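## Task

Pick up the small yellow sponge on the counter and set it down on the desk located in the room's other half. The robot must not topple or be left leaning, or the task fails. The sponge must rest on the desk by itself at the end, not be held there by the robot.

## Robot and tools

ROBOT. A wheeled base with a vertical column, a tilting head and two six-joint arms (left and right), each ending in a two-finger gripper. Folded, it is 0.73 m long, 0.62 m wide, 1.88 m tall; its front sits 0.40 m ahead of the column. The base drives forward/back and turns in place; it cannot move sideways. The hands cannot reach the floor (lowest about 0.47 m up).

FRAMES. Base frame: origin on the floor under the column between the drive wheels; x forward, y to the left, z up. left_hand and right_hand are reported in it: the point where the fingers meet (tips 8 mm further), with quat_wxyz rotating (0,0,1) onto the finger direction and the hand's y axis along the opening. Odometry frame = base frame at scene start; base_odometry counts wheel turns only, so slip looks like travel. Heading is positive to the left, -3.142 to 3.142.

execute_actions. Argument "actions": a list with zero or one action. An action may hold:
- "base": exactly one of {"translate_m": d} (relative drive in metres, forward positive, -3 to 3) or {"rotate_rad": d} (relative turn in place, left/counter-clockwise positive, -3.2 to 3.2). Both are offsets from where the base last measured itself.
- "joints": absolute targets keyed by name, one entry per joint for either arm: head_tilt_rad (-0.61 to 1.308, positive looks down), left_joint1_rad..left_joint6_rad and right_joint1_rad..right_joint6_rad in radians (joint1 -2.879 to 2.879; joint2 0 to 3.141; joint3 0 to 3.019; joint4 -1.692 to 1.57; joint5 -1.57 to 1.57, positive swings hand to robot's right; joint6 -2.094 to 2.094, positive rolls clockwise seen from behind), left_gripper_m/right_gripper_m in metres of fingertip gap, 0 (closed) to 0.093.
- "speeds": optional caps for this action only, translate_m 0.05 to 0.8 m/s, rotate_rad 0.1 to 1 rad/s (defaults are the maxima). Does not slow arms.
"cameras": list from cam_head_left, cam_head_right, cam_left_wrist, cam_right_wrist, nav_camera, all; omitted/null = all, [] = none. Unknown keys or out-of-range values refuse the whole call. An empty list just reports state and images.

ARM GEOMETRY. With left_joint1_rad -1.57 (right 1.57) and joints 5, 6 at 0, the arm works in a vertical plane 0.23 m beside the column. Let a = j2 - 0.35, b = 1.05 + j2 - j3, c = b - j4 (c = 1.57 means fingers straight down). The hand point is about 0.12 + 0.39 sin a + 0.38 cos b + 0.25 cos c m forward and 1.46 + 0.39 cos a - 0.38 sin b - 0.25 sin c m up. Example: j2, j3, j4 = 0.93, 0.78, 0.14 gives 0.60 m ahead, 1.21 m up. Real hands sag lower and nearer the column by up to ~5 cm; trust left_hand/right_hand readings (1-3 cm accuracy). Light objects (under 0.3 kg) carry fine from 0.65 to 1.6 m up within 0.6 m ahead with fingers down.

GRIPPING. Fingers are 7 cm long; gripper body 10 cm wide, 7 cm thick; the wrist camera sticks 11 cm out on one side. To grip, command an opening smaller than the object; "off_target" is then expected. If the reported opening stays at least 0.002 m above the target, something is held. Small target changes (under ~0.03 rad, 0.08 for joints 2 and 3) may not move a joint. To touch gently, step about 0.05 rad per call from your last target.

RESULT LINES. base_status/joint_status per motion: done, off_target (resting away from target, may still push), contact_stop (base wheel stalled: back off 0.05 m before retrying or turning), time_out, not_followed ("joint command not followed" with a cause: a safety check blocked the arm near itself, the other arm, the body or an obstacle; move the offending joints at least 0.05 rad back, or drive away). on_its_own lists uncommanded behaviour; "held at" is a held target. turned_by_wheels vs turned_by_imu: a gap over ~4% and at least 0.05 rad means collision or slip and a heading error of that size. base_tilt is in degrees (forward/right positive); a forward drop of 0.5 deg during a move means leaning back, so reverse 0.05 m. motor_effort covers left_wheel and right_wheel only (percent, peak in brackets). wheel_motors_off = 1 means the wheels shut down after ~3 s of hard pushing and the base is not holding. Joint torques, MOTOR HOT (from 85 °C) and OVER-TEMPERATURE FAULT lines report arm load and heat; at 100 °C the arm drops its load.

OTHER TOOLS. wait {"seconds": 0-10} lets the scene run and returns state and images. zoom_image {"camera", "region": [x0,y0,x1,y1]} in pixels of that camera's latest image, at most 504x504; head and nav images are 672x504, wrist images 616x616. read_manual {"section": "licences"} only gives licence text. finished_scene {"scene": n} ends the current scene irreversibly; call it only once the object rests on the desk unaided.

CAUTIONS. Blocked arms keep pushing and heat up; relieve them by sending their reported positions back as targets. Tabletops 0.30-1.20 m high can pass over the base and strike the column. Never let the arms collide or press on each other. Avoid dropping, slamming or knocking objects; loose objects may get nudged by outside forces now and then. Keep the robot upright and level at the end.

Each tool is called after "Call:" by a JSON object that holds its "fn" and its "kwargs", one argument or row to a line.

## Session

I'll start by getting the current state and images.

Call:
{"fn": "execute_actions", "kwargs": {
  "actions": []
}}

Scene clock: 0.00 s.
Joint torques (N m, as the arm reports them, + toward a larger angle): no reading
base_odometry: x=+0.000 y=+0.000 heading=+0.000 (m, m, rad; odometry frame)
turned_by_wheels: +0.000 (rad since the last result)
turned_by_imu: +0.000 (rad since the last result)
base_tilt: forward=+0.2 right=-0.1 (deg)
base_status: not commanded
joint_positions: head_tilt_rad=+0.887 left_joint1_rad=-1.568 left_joint2_rad=+0.926 left_joint3_rad=+0.427 left_joint4_rad=-0.904 left_joint5_rad=+0.031 left_joint6_rad=-0.012 left_gripper_m=+0.094 right_joint1_rad=+1.572 right_joint2_rad=+0.881 right_joint3_rad=+0.384 right_joint4_rad=-0.939 right_joint5_rad=-0.051 right_joint6_rad=-0.075 right_gripper_m=+0.095
joint_status: not commanded
wheel_motors_off: 0
motor_effort: left_wheel=+2 right_wheel=+3 (%)
left_hand: x=+0.1546 y=+0.2199 z=+1.2397 quat_wxyz=(+0.426, +0.013, -0.905, +0.011) (m; base frame)
right_hand: x=+0.1359 y=-0.2165 z=+1.2553 quat_wxyz=(+0.439, +0.023, -0.897, -0.040) (m; base frame)
pictures: cam_head_left, cam_head_right, cam_left_wrist, cam_right_wrist, nav_camera
Images, in order (width x height): cam_head_left 672x504, cam_head_right 672x504, cam_left_wrist 616x616, cam_right_wrist 616x616, nav_camera 672x504.

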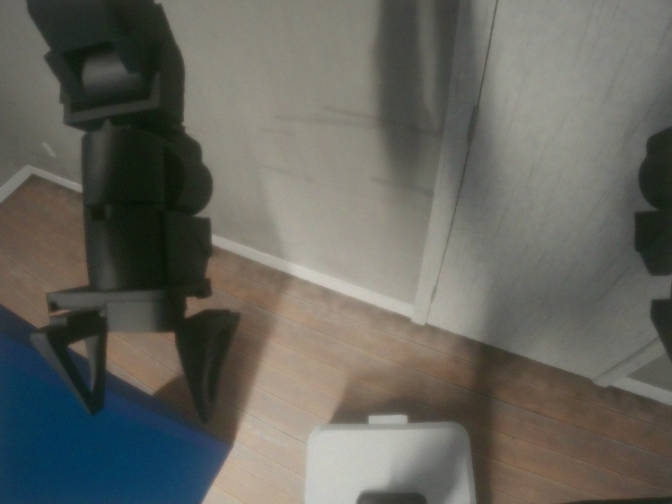

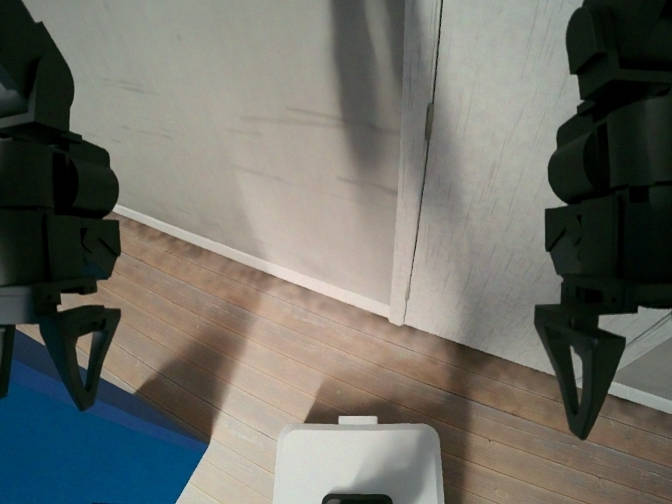

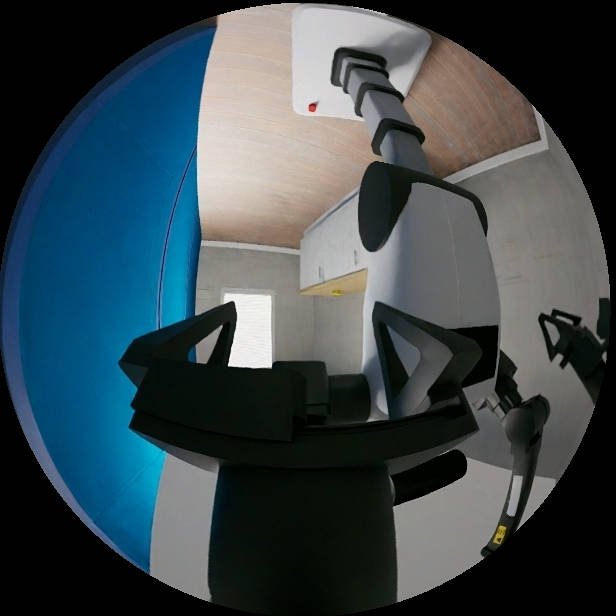

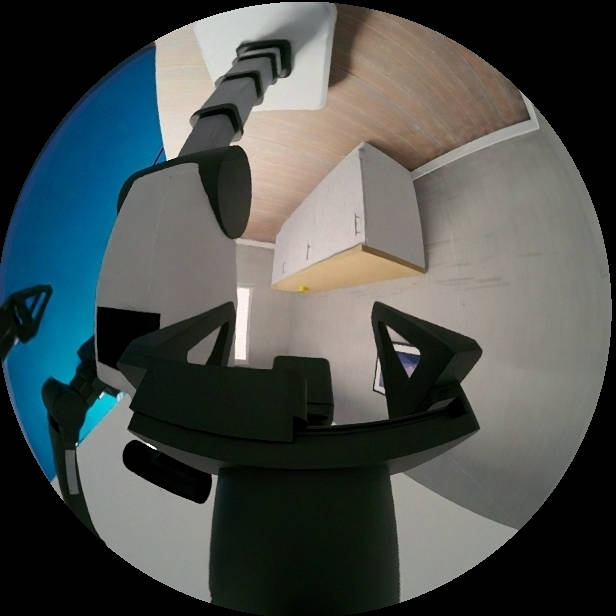

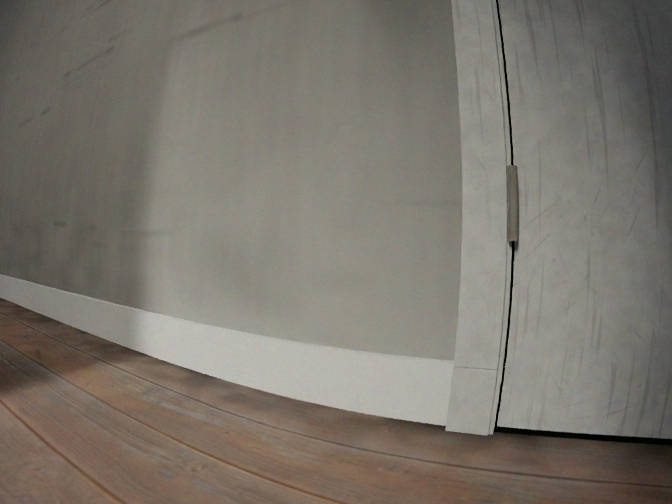

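Call:
{"fn": "execute_actions", "kwargs": {
  "actions": [
    {"base": {"rotate_rad": 1.15}, "joints": {"head_tilt_rad": 0.4}}
  ],
  "cameras": ["cam_head_left", "nav_camera"]
}}

Scene clock: 43.40 s.
Joint torques (N m, as the arm reports them, + toward a larger angle): left_arm=[ 0.49 -7.48 -1.27 -1.24 -0.1   0.12] | right_arm=[ 1.58 -6.62 -1.46 -0.96  0.11 -0.07]
base_odometry: x=+0.000 y=+0.000 heading=+1.149 (m, m, rad; odometry frame)
turned_by_wheels: +1.149 (rad since the last result)
turned_by_imu: +1.145 (rad since the last result)
base_tilt: forward=+0.4 right=-0.1 (deg)
base_status: done
joint_positions: head_tilt_rad=+0.419 left_joint1_rad=-1.568 left_joint2_rad=+0.926 left_joint3_rad=+0.427 left_joint4_rad=-0.904 left_joint5_rad=+0.031 left_joint6_rad=-0.012 left_gripper_m=+0.094 right_joint1_rad=+1.572 right_joint2_rad=+0.881 right_joint3_rad=+0.384 right_joint4_rad=-0.939 right_joint5_rad=-0.051 right_joint6_rad=-0.075 right_gripper_m=+0.095
joint_status: all done
wheel_motors_off: 0
motor_effort: left_wheel=-7(40) right_wheel=+7(45) (%)
left_hand: x=+0.1546 y=+0.2199 z=+1.2397 quat_wxyz=(+0.426, +0.013, -0.905, +0.011) (m; base frame)
right_hand: x=+0.1359 y=-0.2165 z=+1.2553 quat_wxyz=(+0.439, +0.023, -0.897, -0.040) (m; base frame)
pictures: cam_head_left, nav_camera
camera_calibration (this result's frames):
cam_head_left: T_world_to_cam=[[0.0650878, -0.993275, -0.0957558, 0.197164], [-0.474391, 0.0536222, -0.878679, 1.38934], [0.877905, 0.102617, -0.467711, 0.604123], [0, 0, 0, 1]] pos_world=[0.115894, 0.059346, 1.52221]
Images, in order (width x height): cam_head_left 672x504, nav_camera 672x504.

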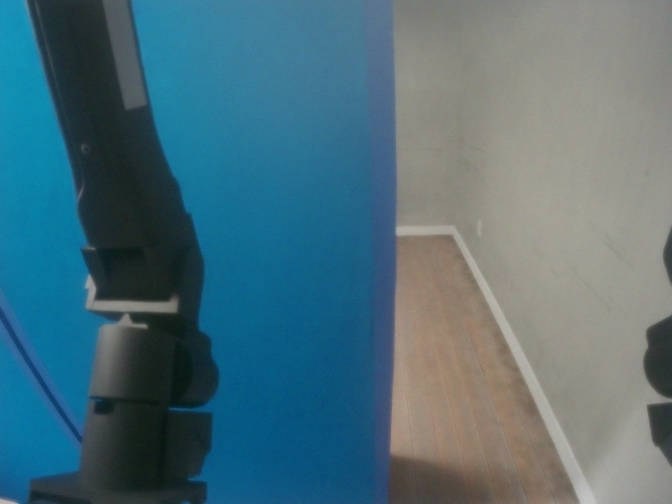

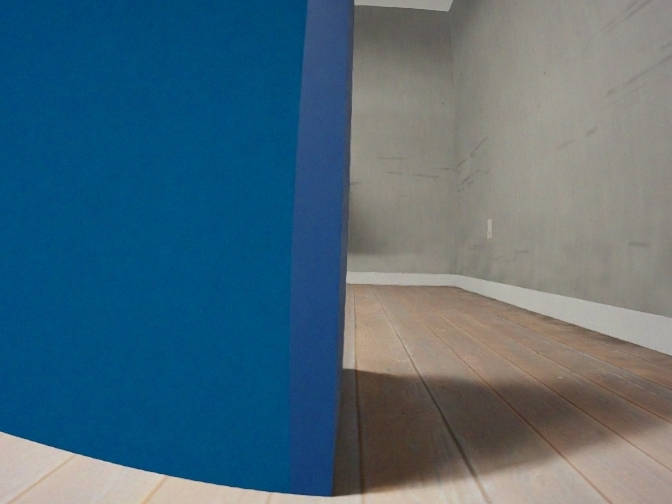

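Call:
{"fn": "execute_actions", "kwargs": {
  "actions": [
    {"base": {"rotate_rad": 1.57}}
  ],
  "cameras": ["cam_head_left", "cam_head_right", "nav_camera"]
}}

Scene clock: 52.90 s.
Joint torques (N m, as the arm reports them, + toward a larger angle): left_arm=[ 0.19 -7.01 -1.07 -1.24 -0.09  0.14] | right_arm=[ 1.62 -6.6  -1.47 -0.98  0.11 -0.07]
base_odometry: x=+0.000 y=+0.000 heading=+2.718 (m, m, rad; odometry frame)
turned_by_wheels: +1.569 (rad since the last result)
turned_by_imu: +1.568 (rad since the last result)
base_tilt: forward=+0.4 right=+0.1 (deg)
base_status: done
joint_positions: head_tilt_rad=+0.419 left_joint1_rad=-1.568 left_joint2_rad=+0.926 left_joint3_rad=+0.427 left_joint4_rad=-0.904 left_joint5_rad=+0.031 left_joint6_rad=-0.012 left_gripper_m=+0.094 right_joint1_rad=+1.572 right_joint2_rad=+0.881 right_joint3_rad=+0.384 right_joint4_rad=-0.939 right_joint5_rad=-0.051 right_joint6_rad=-0.075 right_gripper_m=+0.095
joint_status: not commanded
wheel_motors_off: 0
motor_effort: left_wheel=-7(31) right_wheel=+7(33) (%)
left_hand: x=+0.1546 y=+0.2199 z=+1.2397 quat_wxyz=(+0.426, +0.013, -0.905, +0.011) (m; base frame)
right_hand: x=+0.1359 y=-0.2165 z=+1.2553 quat_wxyz=(+0.439, +0.023, -0.897, -0.040) (m; base frame)
pictures: cam_head_left, cam_head_right, nav_camera
camera_calibration (this result's frames):
cam_head_left: T_world_to_cam=[[0.0650903, -0.993275, -0.0957541, 0.197162], [-0.474368, 0.0536222, -0.878692, 1.38935], [0.877917, 0.102617, -0.467688, 0.604086], [0, 0, 0, 1]] pos_world=[0.115894, 0.059346, 1.52222]
cam_head_right: T_world_to_cam=[[0.0708802, -0.994238, -0.0804187, 0.0718639], [-0.462086, 0.0387206, -0.88599, 1.40395], [0.883998, 0.0999595, -0.456678, 0.596016], [0, 0, 0, 1]] pos_world=[0.116776, -0.0424896, 1.52186]
Images, in order (width x height): cam_head_left 672x504, cam_head_right 672x504, nav_camera 672x504.

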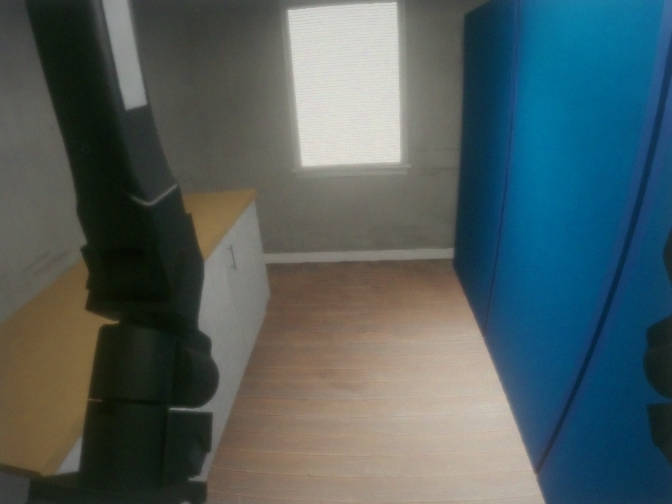

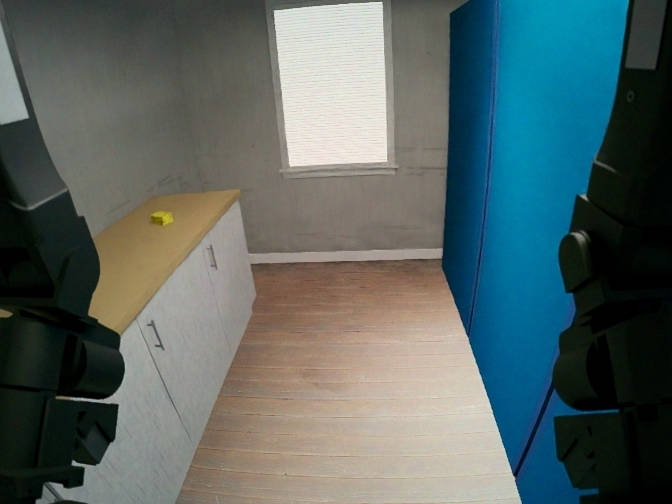

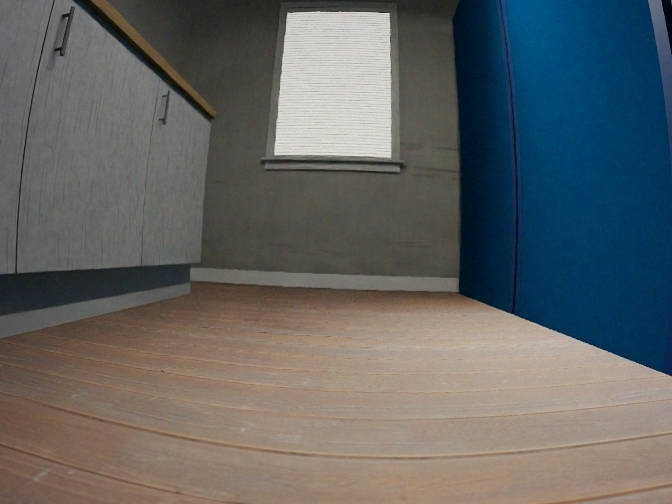

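Call:
{"fn": "execute_actions", "kwargs": {
  "actions": [
    {"base": {"translate_m": 1.55}, "joints": {"right_joint1_rad": 1.57, "right_joint2_rad": 1.3, "right_joint3_rad": 1.36, "right_joint4_rad": -0.56, "right_joint5_rad": 0.0, "right_joint6_rad": 0.0, "head_tilt_rad": 0.6}}
  ],
  "cameras": ["cam_head_right"]
}}

Call:
{"fn": "execute_actions", "kwargs": {
  "actions": [
    {"base": {"rotate_rad": 1.57}}
  ],
  "cameras": ["cam_head_left", "cam_head_right", "cam_right_wrist", "nav_camera"]
}}

Scene clock: 84.77 s.
Joint torques (N m, as the arm reports them, + toward a larger angle): left_arm=[ 0.31 -7.81 -1.23 -1.24 -0.05  0.16] | right_arm=[  1.29 -20.64   5.68   1.03   0.2    0.03]
base_odometry: x=-1.413 y=+0.637 heading=+2.718 (m, m, rad; odometry frame)
turned_by_wheels: +0.000 (rad since the last result)
turned_by_imu: +0.001 (rad since the last result)
base_tilt: forward=+0.4 right=-0.1 (deg)
base_status: done
joint_positions: head_tilt_rad=+0.604 left_joint1_rad=-1.568 left_joint2_rad=+0.926 left_joint3_rad=+0.427 left_joint4_rad=-0.904 left_joint5_rad=+0.031 left_joint6_rad=-0.012 left_gripper_m=+0.094 right_joint1_rad=+1.572 right_joint2_rad=+1.308 right_joint3_rad=+1.344 right_joint4_rad=-0.567 right_joint5_rad=-0.002 right_joint6_rad=-0.009 right_gripper_m=+0.095
joint_status: all done
wheel_motors_off: 0
motor_effort: left_wheel=+1(57) right_wheel=-1(69) (%)
left_hand: x=+0.1550 y=+0.2199 z=+1.2396 quat_wxyz=(+0.426, +0.013, -0.905, +0.011) (m; base frame)
right_hand: x=+0.6403 y=-0.2247 z=+1.1066 quat_wxyz=(+0.004, +0.005, -1.000, -0.001) (m; base frame)
pictures: cam_head_right
camera_calibration (this result's frames):
cam_head_right: T_world_to_cam=[[0.054858, -0.994238, -0.0920966, 0.0906489], [-0.617346, 0.0387206, -0.785738, 1.25733], [0.784777, 0.0999595, -0.611665, 0.839656], [0, 0, 0, 1]] pos_world=[0.112292, -0.0424896, 1.50987]
Images, in order (width x height): cam_head_right 672x504.

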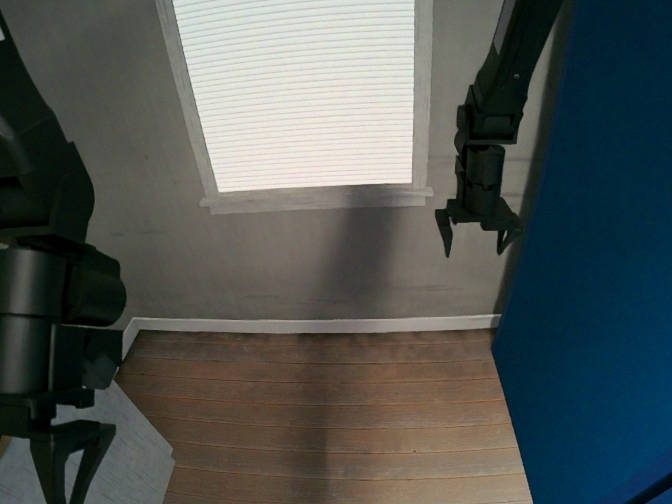

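Scene clock: 87.93 s.
Joint torques (N m, as the arm reports them, + toward a larger angle): left_arm=[ 0.49 -7.4  -1.16 -1.26 -0.09  0.14] | right_arm=[  1.38 -20.73   5.77   1.02   0.18   0.03]
base_odometry: x=-1.413 y=+0.637 heading=-1.996 (m, m, rad; odometry frame)
turned_by_wheels: +1.569 (rad since the last result)
turned_by_imu: +1.564 (rad since the last result)
base_tilt: forward=+0.2 right=+0.0 (deg)
base_status: done
joint_positions: head_tilt_rad=+0.604 left_joint1_rad=-1.568 left_joint2_rad=+0.926 left_joint3_rad=+0.427 left_joint4_rad=-0.904 left_joint5_rad=+0.031 left_joint6_rad=-0.012 left_gripper_m=+0.094 right_joint1_rad=+1.569 right_joint2_rad=+1.308 right_joint3_rad=+1.344 right_joint4_rad=-0.567 right_joint5_rad=-0.001 right_joint6_rad=-0.009 right_gripper_m=+0.095
joint_status: not commanded
wheel_motors_off: 0
motor_effort: left_wheel=-7(59) right_wheel=+8(55) (%)
left_hand: x=+0.1550 y=+0.2199 z=+1.2396 quat_wxyz=(+0.426, +0.013, -0.905, +0.011) (m; base frame)
right_hand: x=+0.6403 y=-0.2262 z=+1.1066 quat_wxyz=(+0.004, +0.004, -1.000, +0.000) (m; base frame)
pictures: cam_head_left, cam_head_right, cam_right_wrist, nav_camera
camera_calibration (this result's frames):
cam_head_left: T_world_to_cam=[[0.046343, -0.993275, -0.106103, 0.214037], [-0.628075, 0.0536222, -0.776303, 1.23936], [0.776772, 0.102617, -0.621366, 0.845808], [0, 0, 0, 1]] pos_world=[0.111492, 0.059346, 1.51039]
cam_head_right: T_world_to_cam=[[0.054858, -0.994238, -0.0920966, 0.0906489], [-0.617346, 0.0387206, -0.785738, 1.25733], [0.784777, 0.0999595, -0.611665, 0.839656], [0, 0, 0, 1]] pos_world=[0.112292, -0.0424896, 1.50987]
cam_right_wrist: T_world_to_cam=[[0.00816508, -0.999916, 0.0100208, -0.240157], [-0.807363, -0.000679388, 0.590055, -0.13488], [-0.589999, -0.0129083, -0.807301, 1.39188], [0, 0, 0, 1]] pos_world=[0.71427, -0.222262, 1.20566]
Images, in order (width x height): cam_head_left 672x504, cam_head_right 672x504, cam_right_wrist 616x616, nav_camera 672x504.

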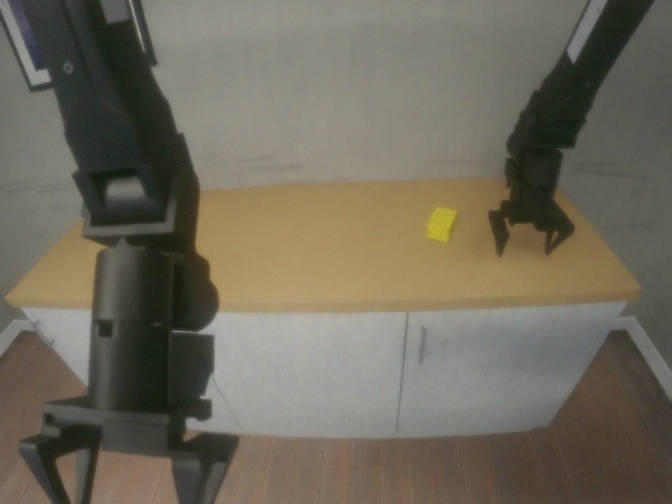

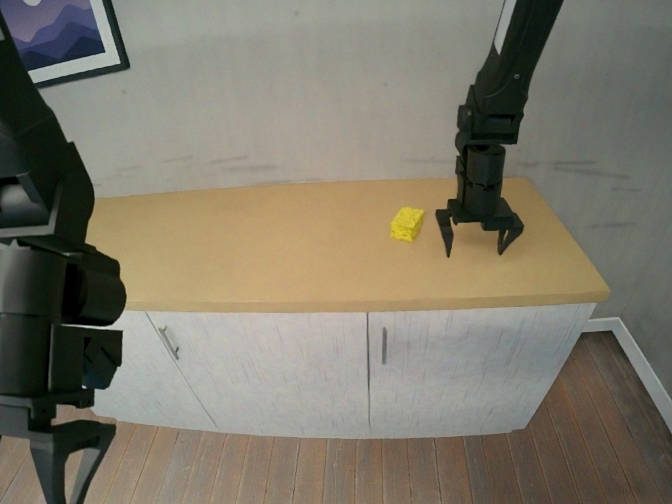

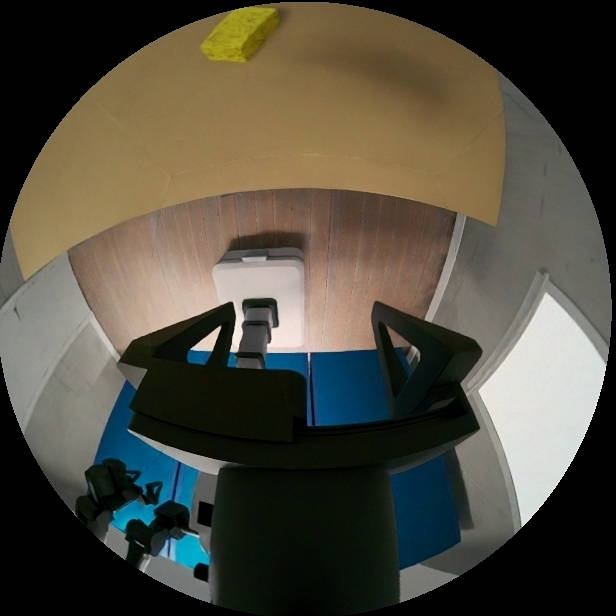

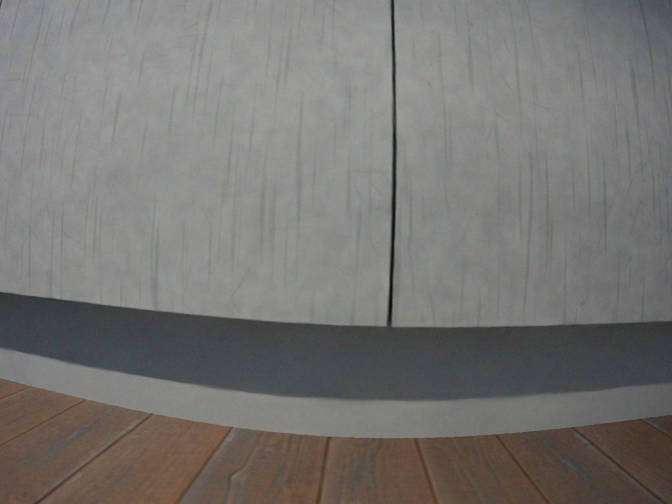

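Let me zoom in on the sponge for accurate positions.

Call:
{"fn": "zoom_image", "kwargs": {
  "camera": "cam_head_right",
  "region": [356, 174, 456, 274]
}}

Call:
{"fn": "zoom_image", "kwargs": {
  "camera": "cam_head_left",
  "region": [392, 174, 492, 274]
}}

Region (356, 174, 456, 274) of cam_head_right's 672x504 image, scaled by 5.040, with more detail than that image has.

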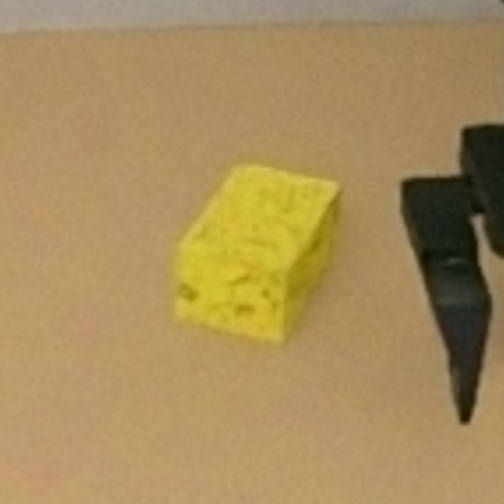

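Region (392, 174, 492, 274) of cam_head_left's 672x504 image, scaled by 5.040, with more detail than that image has.

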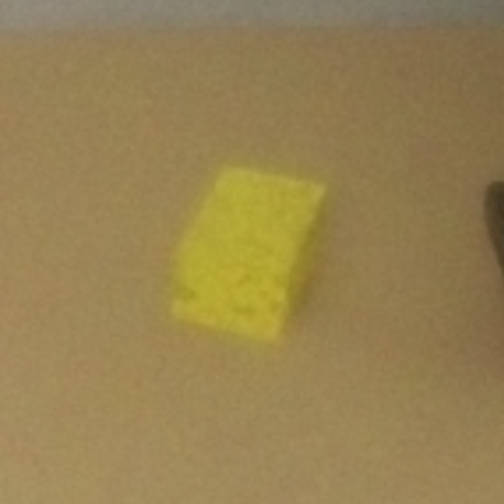

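Call:
{"fn": "execute_actions", "kwargs": {
  "actions": [
    {"base": {"translate_m": 0.28}, "joints": {"right_joint1_rad": 1.70, "right_joint2_rad": 1.54, "right_joint3_rad": 1.665, "right_joint4_rad": -0.64, "right_joint5_rad": 0.11, "right_joint6_rad": 0.52, "head_tilt_rad": 0.75}}
  ],
  "cameras": ["cam_head_left", "cam_head_right", "cam_right_wrist"]
}}

Scene clock: 156.97 s.
Joint torques (N m, as the arm reports them, + toward a larger angle): left_arm=[ 0.57 -7.12 -1.28 -1.28 -0.06  0.14] | right_arm=[  2.94 -23.15   6.39   0.45   0.25   0.04]
base_odometry: x=-1.529 y=+0.382 heading=-1.995 (m, m, rad; odometry frame)
turned_by_wheels: +0.001 (rad since the last result)
turned_by_imu: +0.002 (rad since the last result)
base_tilt: forward=+0.4 right=+0.1 (deg)
base_status: done
joint_positions: head_tilt_rad=+0.753 left_joint1_rad=-1.568 left_joint2_rad=+0.926 left_joint3_rad=+0.428 left_joint4_rad=-0.904 left_joint5_rad=+0.031 left_joint6_rad=-0.012 left_gripper_m=+0.094 right_joint1_rad=+1.706 right_joint2_rad=+1.546 right_joint3_rad=+1.648 right_joint4_rad=-0.634 right_joint5_rad=+0.108 right_joint6_rad=+0.510 right_gripper_m=+0.095
joint_status: all done
wheel_motors_off: 0
motor_effort: left_wheel=+1(65) right_wheel=-2(70) (%)
left_hand: x=+0.1552 y=+0.2199 z=+1.2395 quat_wxyz=(+0.425, +0.013, -0.905, +0.011) (m; base frame)
right_hand: x=+0.7024 y=-0.1535 z=+1.0446 quat_wxyz=(+0.003, -0.219, -0.976, -0.004) (m; base frame)
pictures: cam_head_left, cam_head_right, cam_right_wrist
camera_calibration (this result's frames):
cam_head_left: T_world_to_cam=[[0.0300949, -0.993275, -0.111803, 0.223627], [-0.736259, 0.0536222, -0.674572, 1.0881], [0.676031, 0.102617, -0.729693, 1.01767], [0, 0, 0, 1]] pos_world=[0.10642, 0.059346, 1.50159]
cam_head_right: T_world_to_cam=[[0.040593, -0.994238, -0.0992138, 0.102323], [-0.727048, 0.0387206, -0.685494, 1.10844], [0.685386, 0.0999595, -0.721287, 1.01344], [0, 0, 0, 1]] pos_world=[0.107134, -0.0424896, 1.50096]
cam_right_wrist: T_world_to_cam=[[-0.427707, -0.903908, 0.0042149, 0.159636], [-0.728646, 0.347529, 0.590168, -0.0500317], [-0.534922, 0.249348, -0.80727, 1.38091], [0, 0, 0, 1]] pos_world=[0.770501, -0.182643, 1.14362]
Images, in order (width x height): cam_head_left 672x504, cam_head_right 672x504, cam_right_wrist 616x616.

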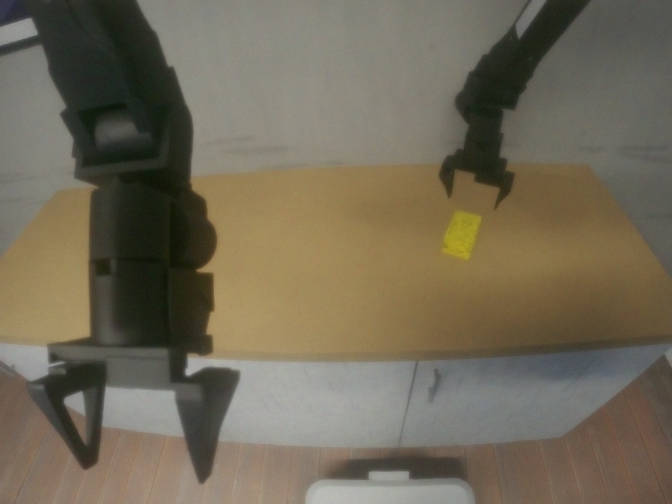

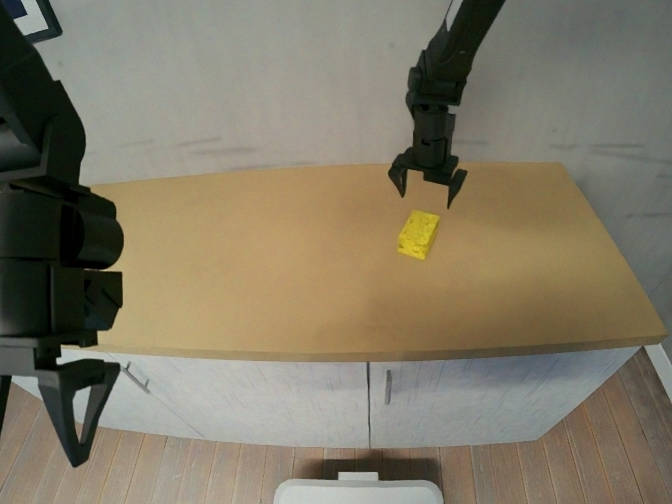

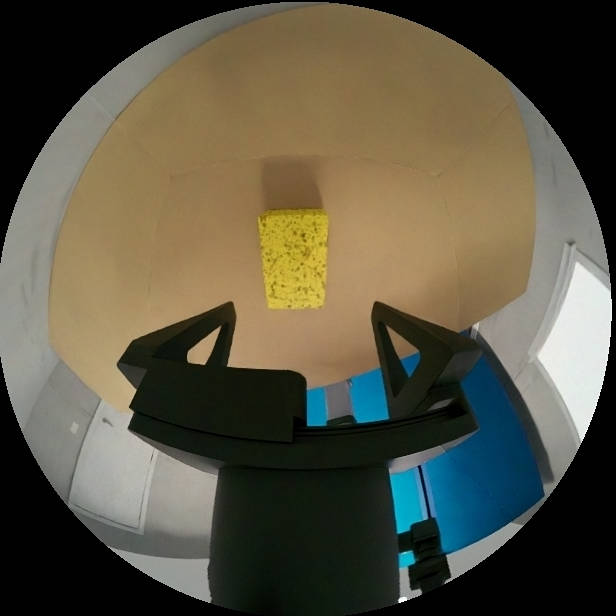

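Call:
{"fn": "zoom_image", "kwargs": {
  "camera": "cam_right_wrist",
  "region": [204, 150, 404, 350]
}}

Region (204, 150, 404, 350) of cam_right_wrist's 616x616 image, scaled by 2.520, with more detail than that image has.

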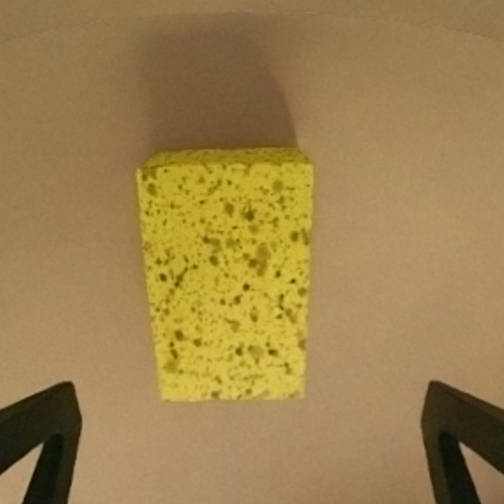

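Call:
{"fn": "execute_actions", "kwargs": {
  "actions": [
    {"joints": {"right_joint2_rad": 1.737, "right_joint3_rad": 1.755, "right_joint4_rad": -0.535}}
  ],
  "cameras": ["cam_head_right", "cam_right_wrist"]
}}

Scene clock: 210.20 s.
Joint torques (N m, as the arm reports them, + toward a larger angle): left_arm=[ 0.54 -7.21 -1.29 -1.25 -0.07  0.14] | right_arm=[  3.27 -23.43   5.19   0.75   0.26   0.04]
base_odometry: x=-1.529 y=+0.382 heading=-1.995 (m, m, rad; odometry frame)
turned_by_wheels: +0.000 (rad since the last result)
turned_by_imu: +0.001 (rad since the last result)
base_tilt: forward=+0.5 right=+0.0 (deg)
base_status: not commanded
joint_positions: head_tilt_rad=+0.753 left_joint1_rad=-1.568 left_joint2_rad=+0.926 left_joint3_rad=+0.428 left_joint4_rad=-0.904 left_joint5_rad=+0.031 left_joint6_rad=-0.012 left_gripper_m=+0.094 right_joint1_rad=+1.706 right_joint2_rad=+1.748 right_joint3_rad=+1.742 right_joint4_rad=-0.536 right_joint5_rad=+0.108 right_joint6_rad=+0.510 right_gripper_m=+0.095
joint_status: all done
wheel_motors_off: 0
motor_effort: left_wheel=+2(2) right_wheel=-1(2) (%)
left_hand: x=+0.1552 y=+0.2199 z=+1.2395 quat_wxyz=(+0.425, +0.013, -0.905, +0.011) (m; base frame)
right_hand: x=+0.6855 y=-0.1432 z=+0.9480 quat_wxyz=(+0.008, -0.219, -0.976, -0.002) (m; base frame)
pictures: cam_head_right, cam_right_wrist
camera_calibration (this result's frames):
cam_head_right: T_world_to_cam=[[0.040593, -0.994238, -0.0992138, 0.102323], [-0.727048, 0.0387206, -0.685494, 1.10844], [0.685386, 0.0999595, -0.721287, 1.01344], [0, 0, 0, 1]] pos_world=[0.107134, -0.0424896, 1.50096]
cam_right_wrist: T_world_to_cam=[[-0.426553, -0.904416, 0.0092012, 0.15645], [-0.723003, 0.347069, 0.597335, -0.0196324], [-0.543433, 0.248142, -0.801939, 1.29194], [0, 0, 0, 1]] pos_world=[0.75462, -0.172275, 1.04634]
Images, in order (width x height): cam_head_right 672x504, cam_right_wrist 616x616.

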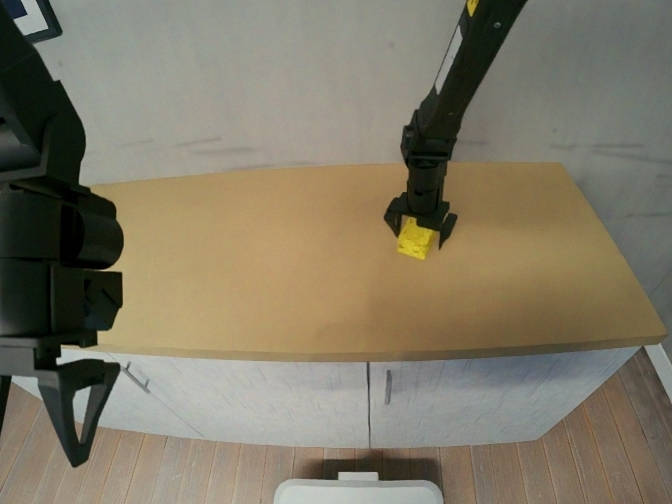

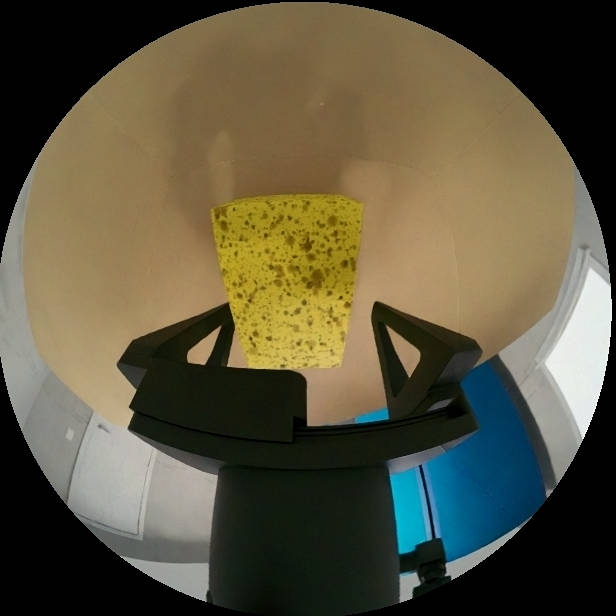

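Call:
{"fn": "zoom_image", "kwargs": {
  "camera": "cam_head_right",
  "region": [360, 170, 480, 290]
}}

Call:
{"fn": "zoom_image", "kwargs": {
  "camera": "cam_right_wrist",
  "region": [170, 160, 430, 420]
}}

Region (360, 170, 480, 290) of cam_head_right's 672x504 image, scaled by 4.200, with more detail than that image has.

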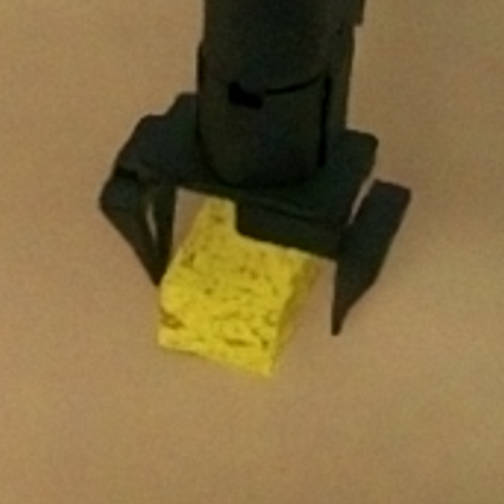

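Region (170, 160, 430, 420) of cam_right_wrist's 616x616 image, scaled by 1.938, with more detail than that image has.

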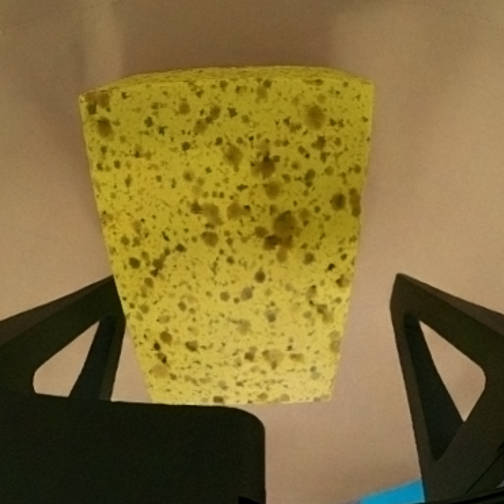

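Call:
{"fn": "execute_actions", "kwargs": {
  "actions": [
    {"joints": {"right_gripper_m": 0.03}}
  ],
  "cameras": ["cam_head_right", "cam_right_wrist"]
}}

Scene clock: 220.30 s.
Joint torques (N m, as the arm reports them, + toward a larger angle): left_arm=[ 0.18 -7.56 -1.18 -1.25 -0.11  0.12] | right_arm=[  3.26 -23.25   5.2    0.74   0.25   0.03]
base_odometry: x=-1.529 y=+0.382 heading=-1.995 (m, m, rad; odometry frame)
turned_by_wheels: +0.000 (rad since the last result)
turned_by_imu: +0.001 (rad since the last result)
base_tilt: forward=+0.6 right=-0.1 (deg)
base_status: not commanded
joint_positions: head_tilt_rad=+0.753 left_joint1_rad=-1.568 left_joint2_rad=+0.926 left_joint3_rad=+0.428 left_joint4_rad=-0.904 left_joint5_rad=+0.031 left_joint6_rad=-0.012 left_gripper_m=+0.094 right_joint1_rad=+1.706 right_joint2_rad=+1.748 right_joint3_rad=+1.742 right_joint4_rad=-0.536 right_joint5_rad=+0.108 right_joint6_rad=+0.510 right_gripper_m=+0.058
joint_status: right_gripper_m off_target (ended at +0.058, target +0.030)
wheel_motors_off: 0
motor_effort: left_wheel=+2(2) right_wheel=-2(2) (%)
left_hand: x=+0.1552 y=+0.2199 z=+1.2395 quat_wxyz=(+0.425, +0.013, -0.905, +0.011) (m; base frame)
right_hand: x=+0.6855 y=-0.1432 z=+0.9480 quat_wxyz=(+0.008, -0.219, -0.976, -0.002) (m; base frame)
pictures: cam_head_right, cam_right_wrist
camera_calibration (this result's frames):
cam_head_right: T_world_to_cam=[[0.040593, -0.994238, -0.0992138, 0.102323], [-0.727048, 0.0387206, -0.685494, 1.10844], [0.685386, 0.0999595, -0.721287, 1.01344], [0, 0, 0, 1]] pos_world=[0.107134, -0.0424896, 1.50096]
cam_right_wrist: T_world_to_cam=[[-0.426553, -0.904416, 0.0092012, 0.15645], [-0.723003, 0.347069, 0.597335, -0.0196324], [-0.543433, 0.248142, -0.801939, 1.29194], [0, 0, 0, 1]] pos_world=[0.75462, -0.172275, 1.04634]
Images, in order (width x height): cam_head_right 672x504, cam_right_wrist 616x616.

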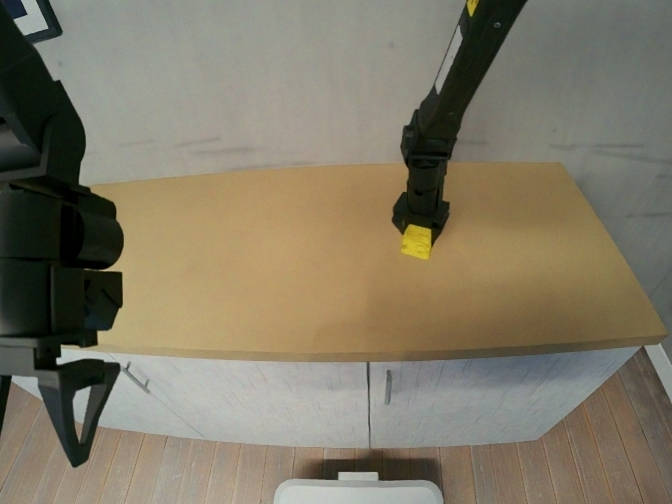

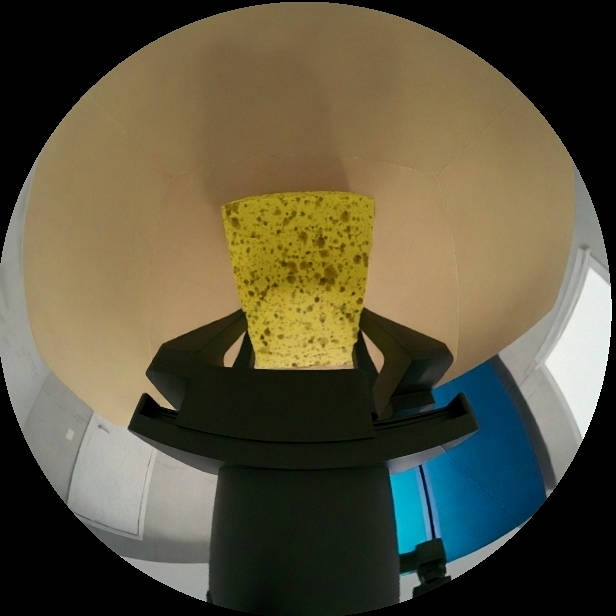

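Call:
{"fn": "execute_actions", "kwargs": {
  "actions": [
    {"base": {"translate_m": -0.40}, "joints": {"right_joint2_rad": 1.5}}
  ],
  "cameras": ["cam_head_right"]
}}

Call:
{"fn": "execute_actions", "kwargs": {
  "actions": [
    {"base": {"rotate_rad": 1.233}, "joints": {"right_joint1_rad": 1.6, "right_joint2_rad": 0.88, "right_joint3_rad": 0.45, "right_joint4_rad": -0.5, "right_joint5_rad": 0.0, "right_joint6_rad": 0.0, "head_tilt_rad": 0.6}}
  ],
  "cameras": ["cam_head_left", "cam_head_right", "nav_camera"]
}}

Scene clock: 303.07 s.
Joint torques (N m, as the arm reports them, + toward a larger angle): left_arm=[ 0.23 -7.59 -1.12 -1.39 -0.12  0.1 ] | right_arm=[  2.74 -22.93   7.04   1.2    0.24   0.02]
base_odometry: x=-1.364 y=+0.746 heading=-1.995 (m, m, rad; odometry frame)
turned_by_wheels: +0.000 (rad since the last result)
turned_by_imu: +0.002 (rad since the last result)
base_tilt: forward=+0.4 right=+0.0 (deg)
base_status: done
joint_positions: head_tilt_rad=+0.753 left_joint1_rad=-1.568 left_joint2_rad=+0.926 left_joint3_rad=+0.426 left_joint4_rad=-0.904 left_joint5_rad=+0.031 left_joint6_rad=-0.012 left_gripper_m=+0.094 right_joint1_rad=+1.706 right_joint2_rad=+1.486 right_joint3_rad=+1.747 right_joint4_rad=-0.536 right_joint5_rad=+0.109 right_joint6_rad=+0.510 right_gripper_m=+0.058
joint_status: all done
wheel_motors_off: 0
motor_effort: left_wheel=-1(50) right_wheel=-1(42) (%)
left_hand: x=+0.1540 y=+0.2199 z=+1.2400 quat_wxyz=(+0.426, +0.013, -0.904, +0.011) (m; base frame)
right_hand: x=+0.8016 y=-0.1547 z=+1.1119 quat_wxyz=(-0.118, -0.232, -0.965, -0.040) (m; base frame)
pictures: cam_head_right
camera_calibration (this result's frames):
cam_head_right: T_world_to_cam=[[0.0405493, -0.994238, -0.0992317, 0.102352], [-0.727349, 0.0387206, -0.685174, 1.10796], [0.685068, 0.0999595, -0.721588, 1.01392], [0, 0, 0, 1]] pos_world=[0.107117, -0.0424896, 1.50094]
Images, in order (width x height): cam_head_right 672x504.

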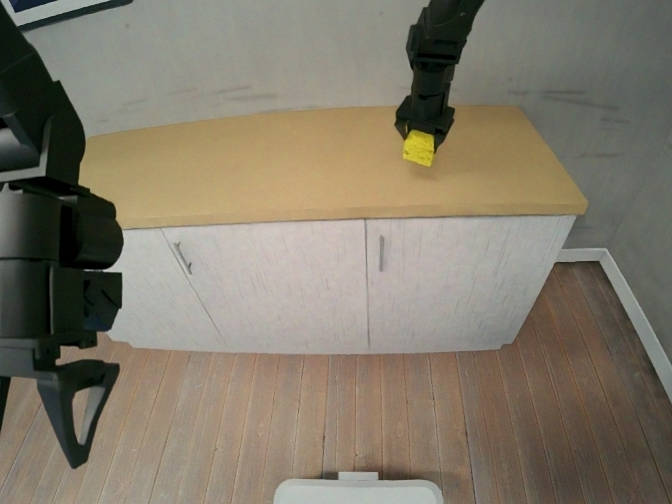

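Scene clock: 305.97 s.
Joint torques (N m, as the arm reports them, + toward a larger angle): left_arm=[ 0.43 -7.2  -1.15 -1.21 -0.12  0.15] | right_arm=[ 2.04 -8.96 -0.08  0.02  0.08 -0.17]
base_odometry: x=-1.364 y=+0.746 heading=-0.763 (m, m, rad; odometry frame)
turned_by_wheels: +1.231 (rad since the last result)
turned_by_imu: +1.227 (rad since the last result)
base_tilt: forward=+0.4 right=+0.0 (deg)
base_status: done
joint_positions: head_tilt_rad=+0.618 left_joint1_rad=-1.568 left_joint2_rad=+0.926 left_joint3_rad=+0.426 left_joint4_rad=-0.904 left_joint5_rad=+0.031 left_joint6_rad=-0.012 left_gripper_m=+0.094 right_joint1_rad=+1.596 right_joint2_rad=+0.889 right_joint3_rad=+0.450 right_joint4_rad=-0.501 right_joint5_rad=+0.001 right_joint6_rad=+0.010 right_gripper_m=+0.058
joint_status: all done
wheel_motors_off: 0
motor_effort: left_wheel=-7(50) right_wheel=+7(59) (%)
left_hand: x=+0.1540 y=+0.2199 z=+1.2400 quat_wxyz=(+0.426, +0.013, -0.904, +0.011) (m; base frame)
right_hand: x=+0.2558 y=-0.2174 z=+1.1804 quat_wxyz=(+0.206, +0.004, -0.978, -0.008) (m; base frame)
pictures: cam_head_left, cam_head_right, nav_camera
camera_calibration (this result's frames):
cam_head_left: T_world_to_cam=[[0.0449027, -0.993275, -0.106721, 0.21506], [-0.638524, 0.0536222, -0.767732, 1.22668], [0.768291, 0.102617, -0.631822, 0.862335], [0, 0, 0, 1]] pos_world=[0.111086, 0.059346, 1.50956]
cam_head_right: T_world_to_cam=[[0.0536065, -0.994238, -0.0928306, 0.0918419], [-0.627924, 0.0387206, -0.777311, 1.24488], [0.776426, 0.0999595, -0.62223, 0.856345], [0, 0, 0, 1]] pos_world=[0.111878, -0.0424896, 1.50903]
Images, in order (width x height): cam_head_left 672x504, cam_head_right 672x504, nav_camera 672x504.

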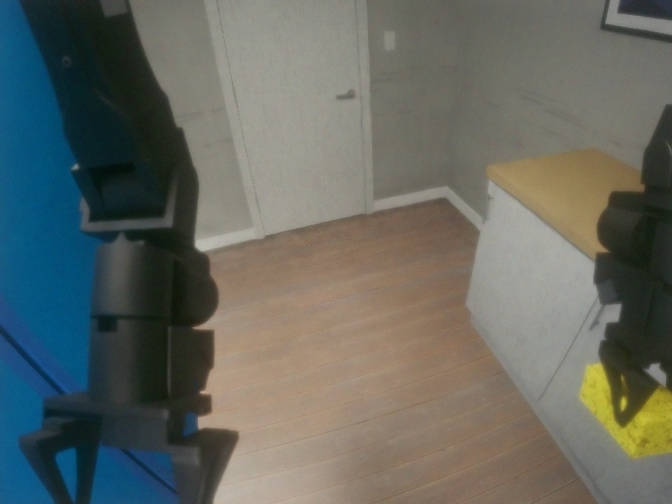

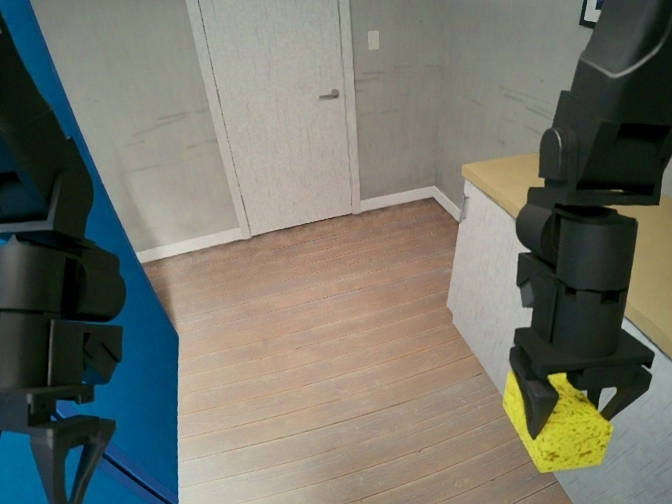

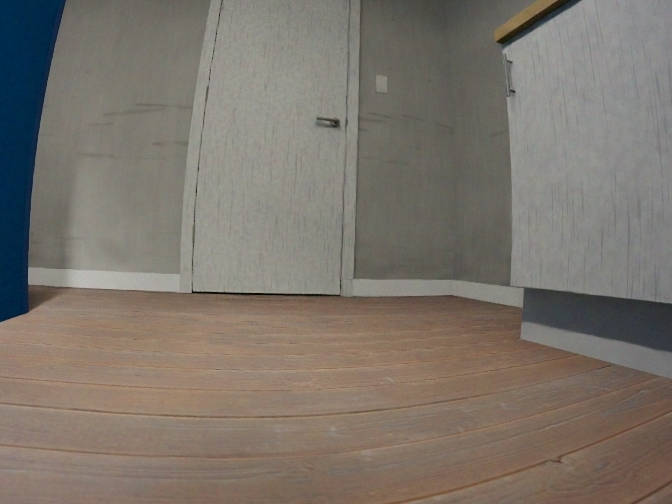

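Call:
{"fn": "execute_actions", "kwargs": {
  "actions": [
    {"base": {"translate_m": 1.82}, "joints": {"head_tilt_rad": 0.95}}
  ],
  "cameras": ["cam_head_left", "cam_head_right"]
}}

Scene clock: 319.57 s.
Joint torques (N m, as the arm reports them, + toward a larger angle): left_arm=[ 0.16 -7.31 -1.09 -1.21 -0.07  0.16] | right_arm=[ 2.05 -9.16 -0.13  0.03  0.08 -0.16]
base_odometry: x=-0.049 y=-0.512 heading=-0.763 (m, m, rad; odometry frame)
turned_by_wheels: +0.000 (rad since the last result)
turned_by_imu: +0.001 (rad since the last result)
base_tilt: forward=+0.3 right=-0.1 (deg)
base_status: done
joint_positions: head_tilt_rad=+0.951 left_joint1_rad=-1.568 left_joint2_rad=+0.926 left_joint3_rad=+0.427 left_joint4_rad=-0.904 left_joint5_rad=+0.031 left_joint6_rad=-0.012 left_gripper_m=+0.094 right_joint1_rad=+1.596 right_joint2_rad=+0.889 right_joint3_rad=+0.451 right_joint4_rad=-0.501 right_joint5_rad=+0.001 right_joint6_rad=+0.010 right_gripper_m=+0.058
joint_status: all done
wheel_motors_off: 0
motor_effort: left_wheel=+1(58) right_wheel=-1(69) (%)
left_hand: x=+0.1548 y=+0.2199 z=+1.2397 quat_wxyz=(+0.426, +0.013, -0.905, +0.011) (m; base frame)
right_hand: x=+0.2563 y=-0.2174 z=+1.1803 quat_wxyz=(+0.206, +0.004, -0.979, -0.008) (m; base frame)
pictures: cam_head_left, cam_head_right
camera_calibration (this result's frames):
cam_head_left: T_world_to_cam=[[0.00746519, -0.993275, -0.115542, 0.230516], [-0.854787, 0.0536222, -0.516201, 0.850138], [0.518925, 0.102617, -0.848638, 1.2087], [0, 0, 0, 1]] pos_world=[0.0977421, 0.059346, 1.49123]
cam_head_right: T_world_to_cam=[[0.0202389, -0.994238, -0.105269, 0.112665], [-0.84791, 0.0387206, -0.528724, 0.873056], [0.529753, 0.0999595, -0.842241, 1.20749], [0, 0, 0, 1]] pos_world=[0.0983183, -0.0424896, 1.49047]
Images, in order (width x height): cam_head_left 672x504, cam_head_right 672x504.

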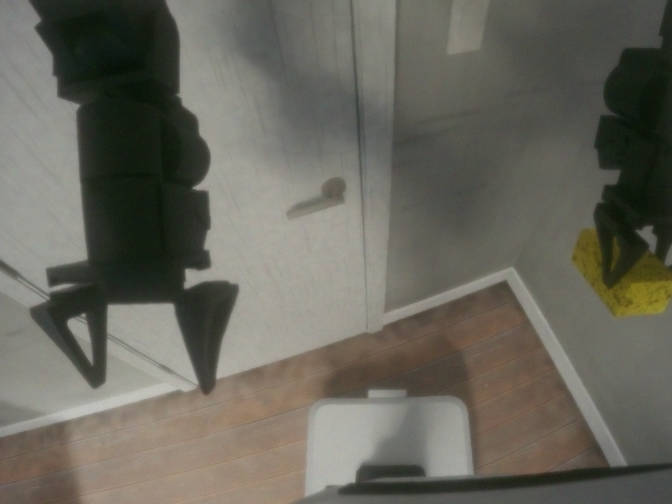

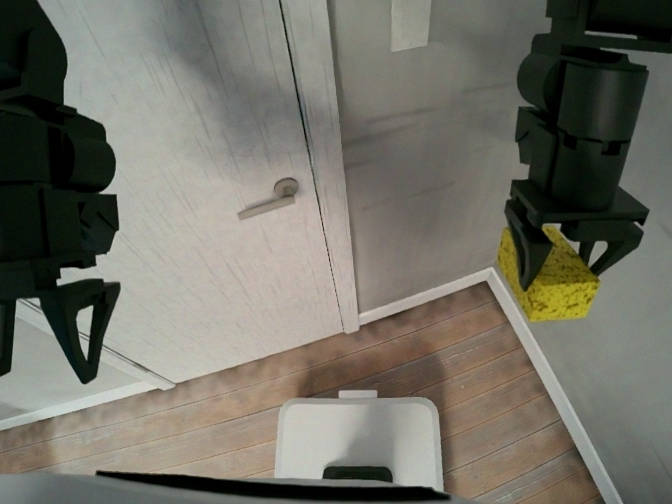

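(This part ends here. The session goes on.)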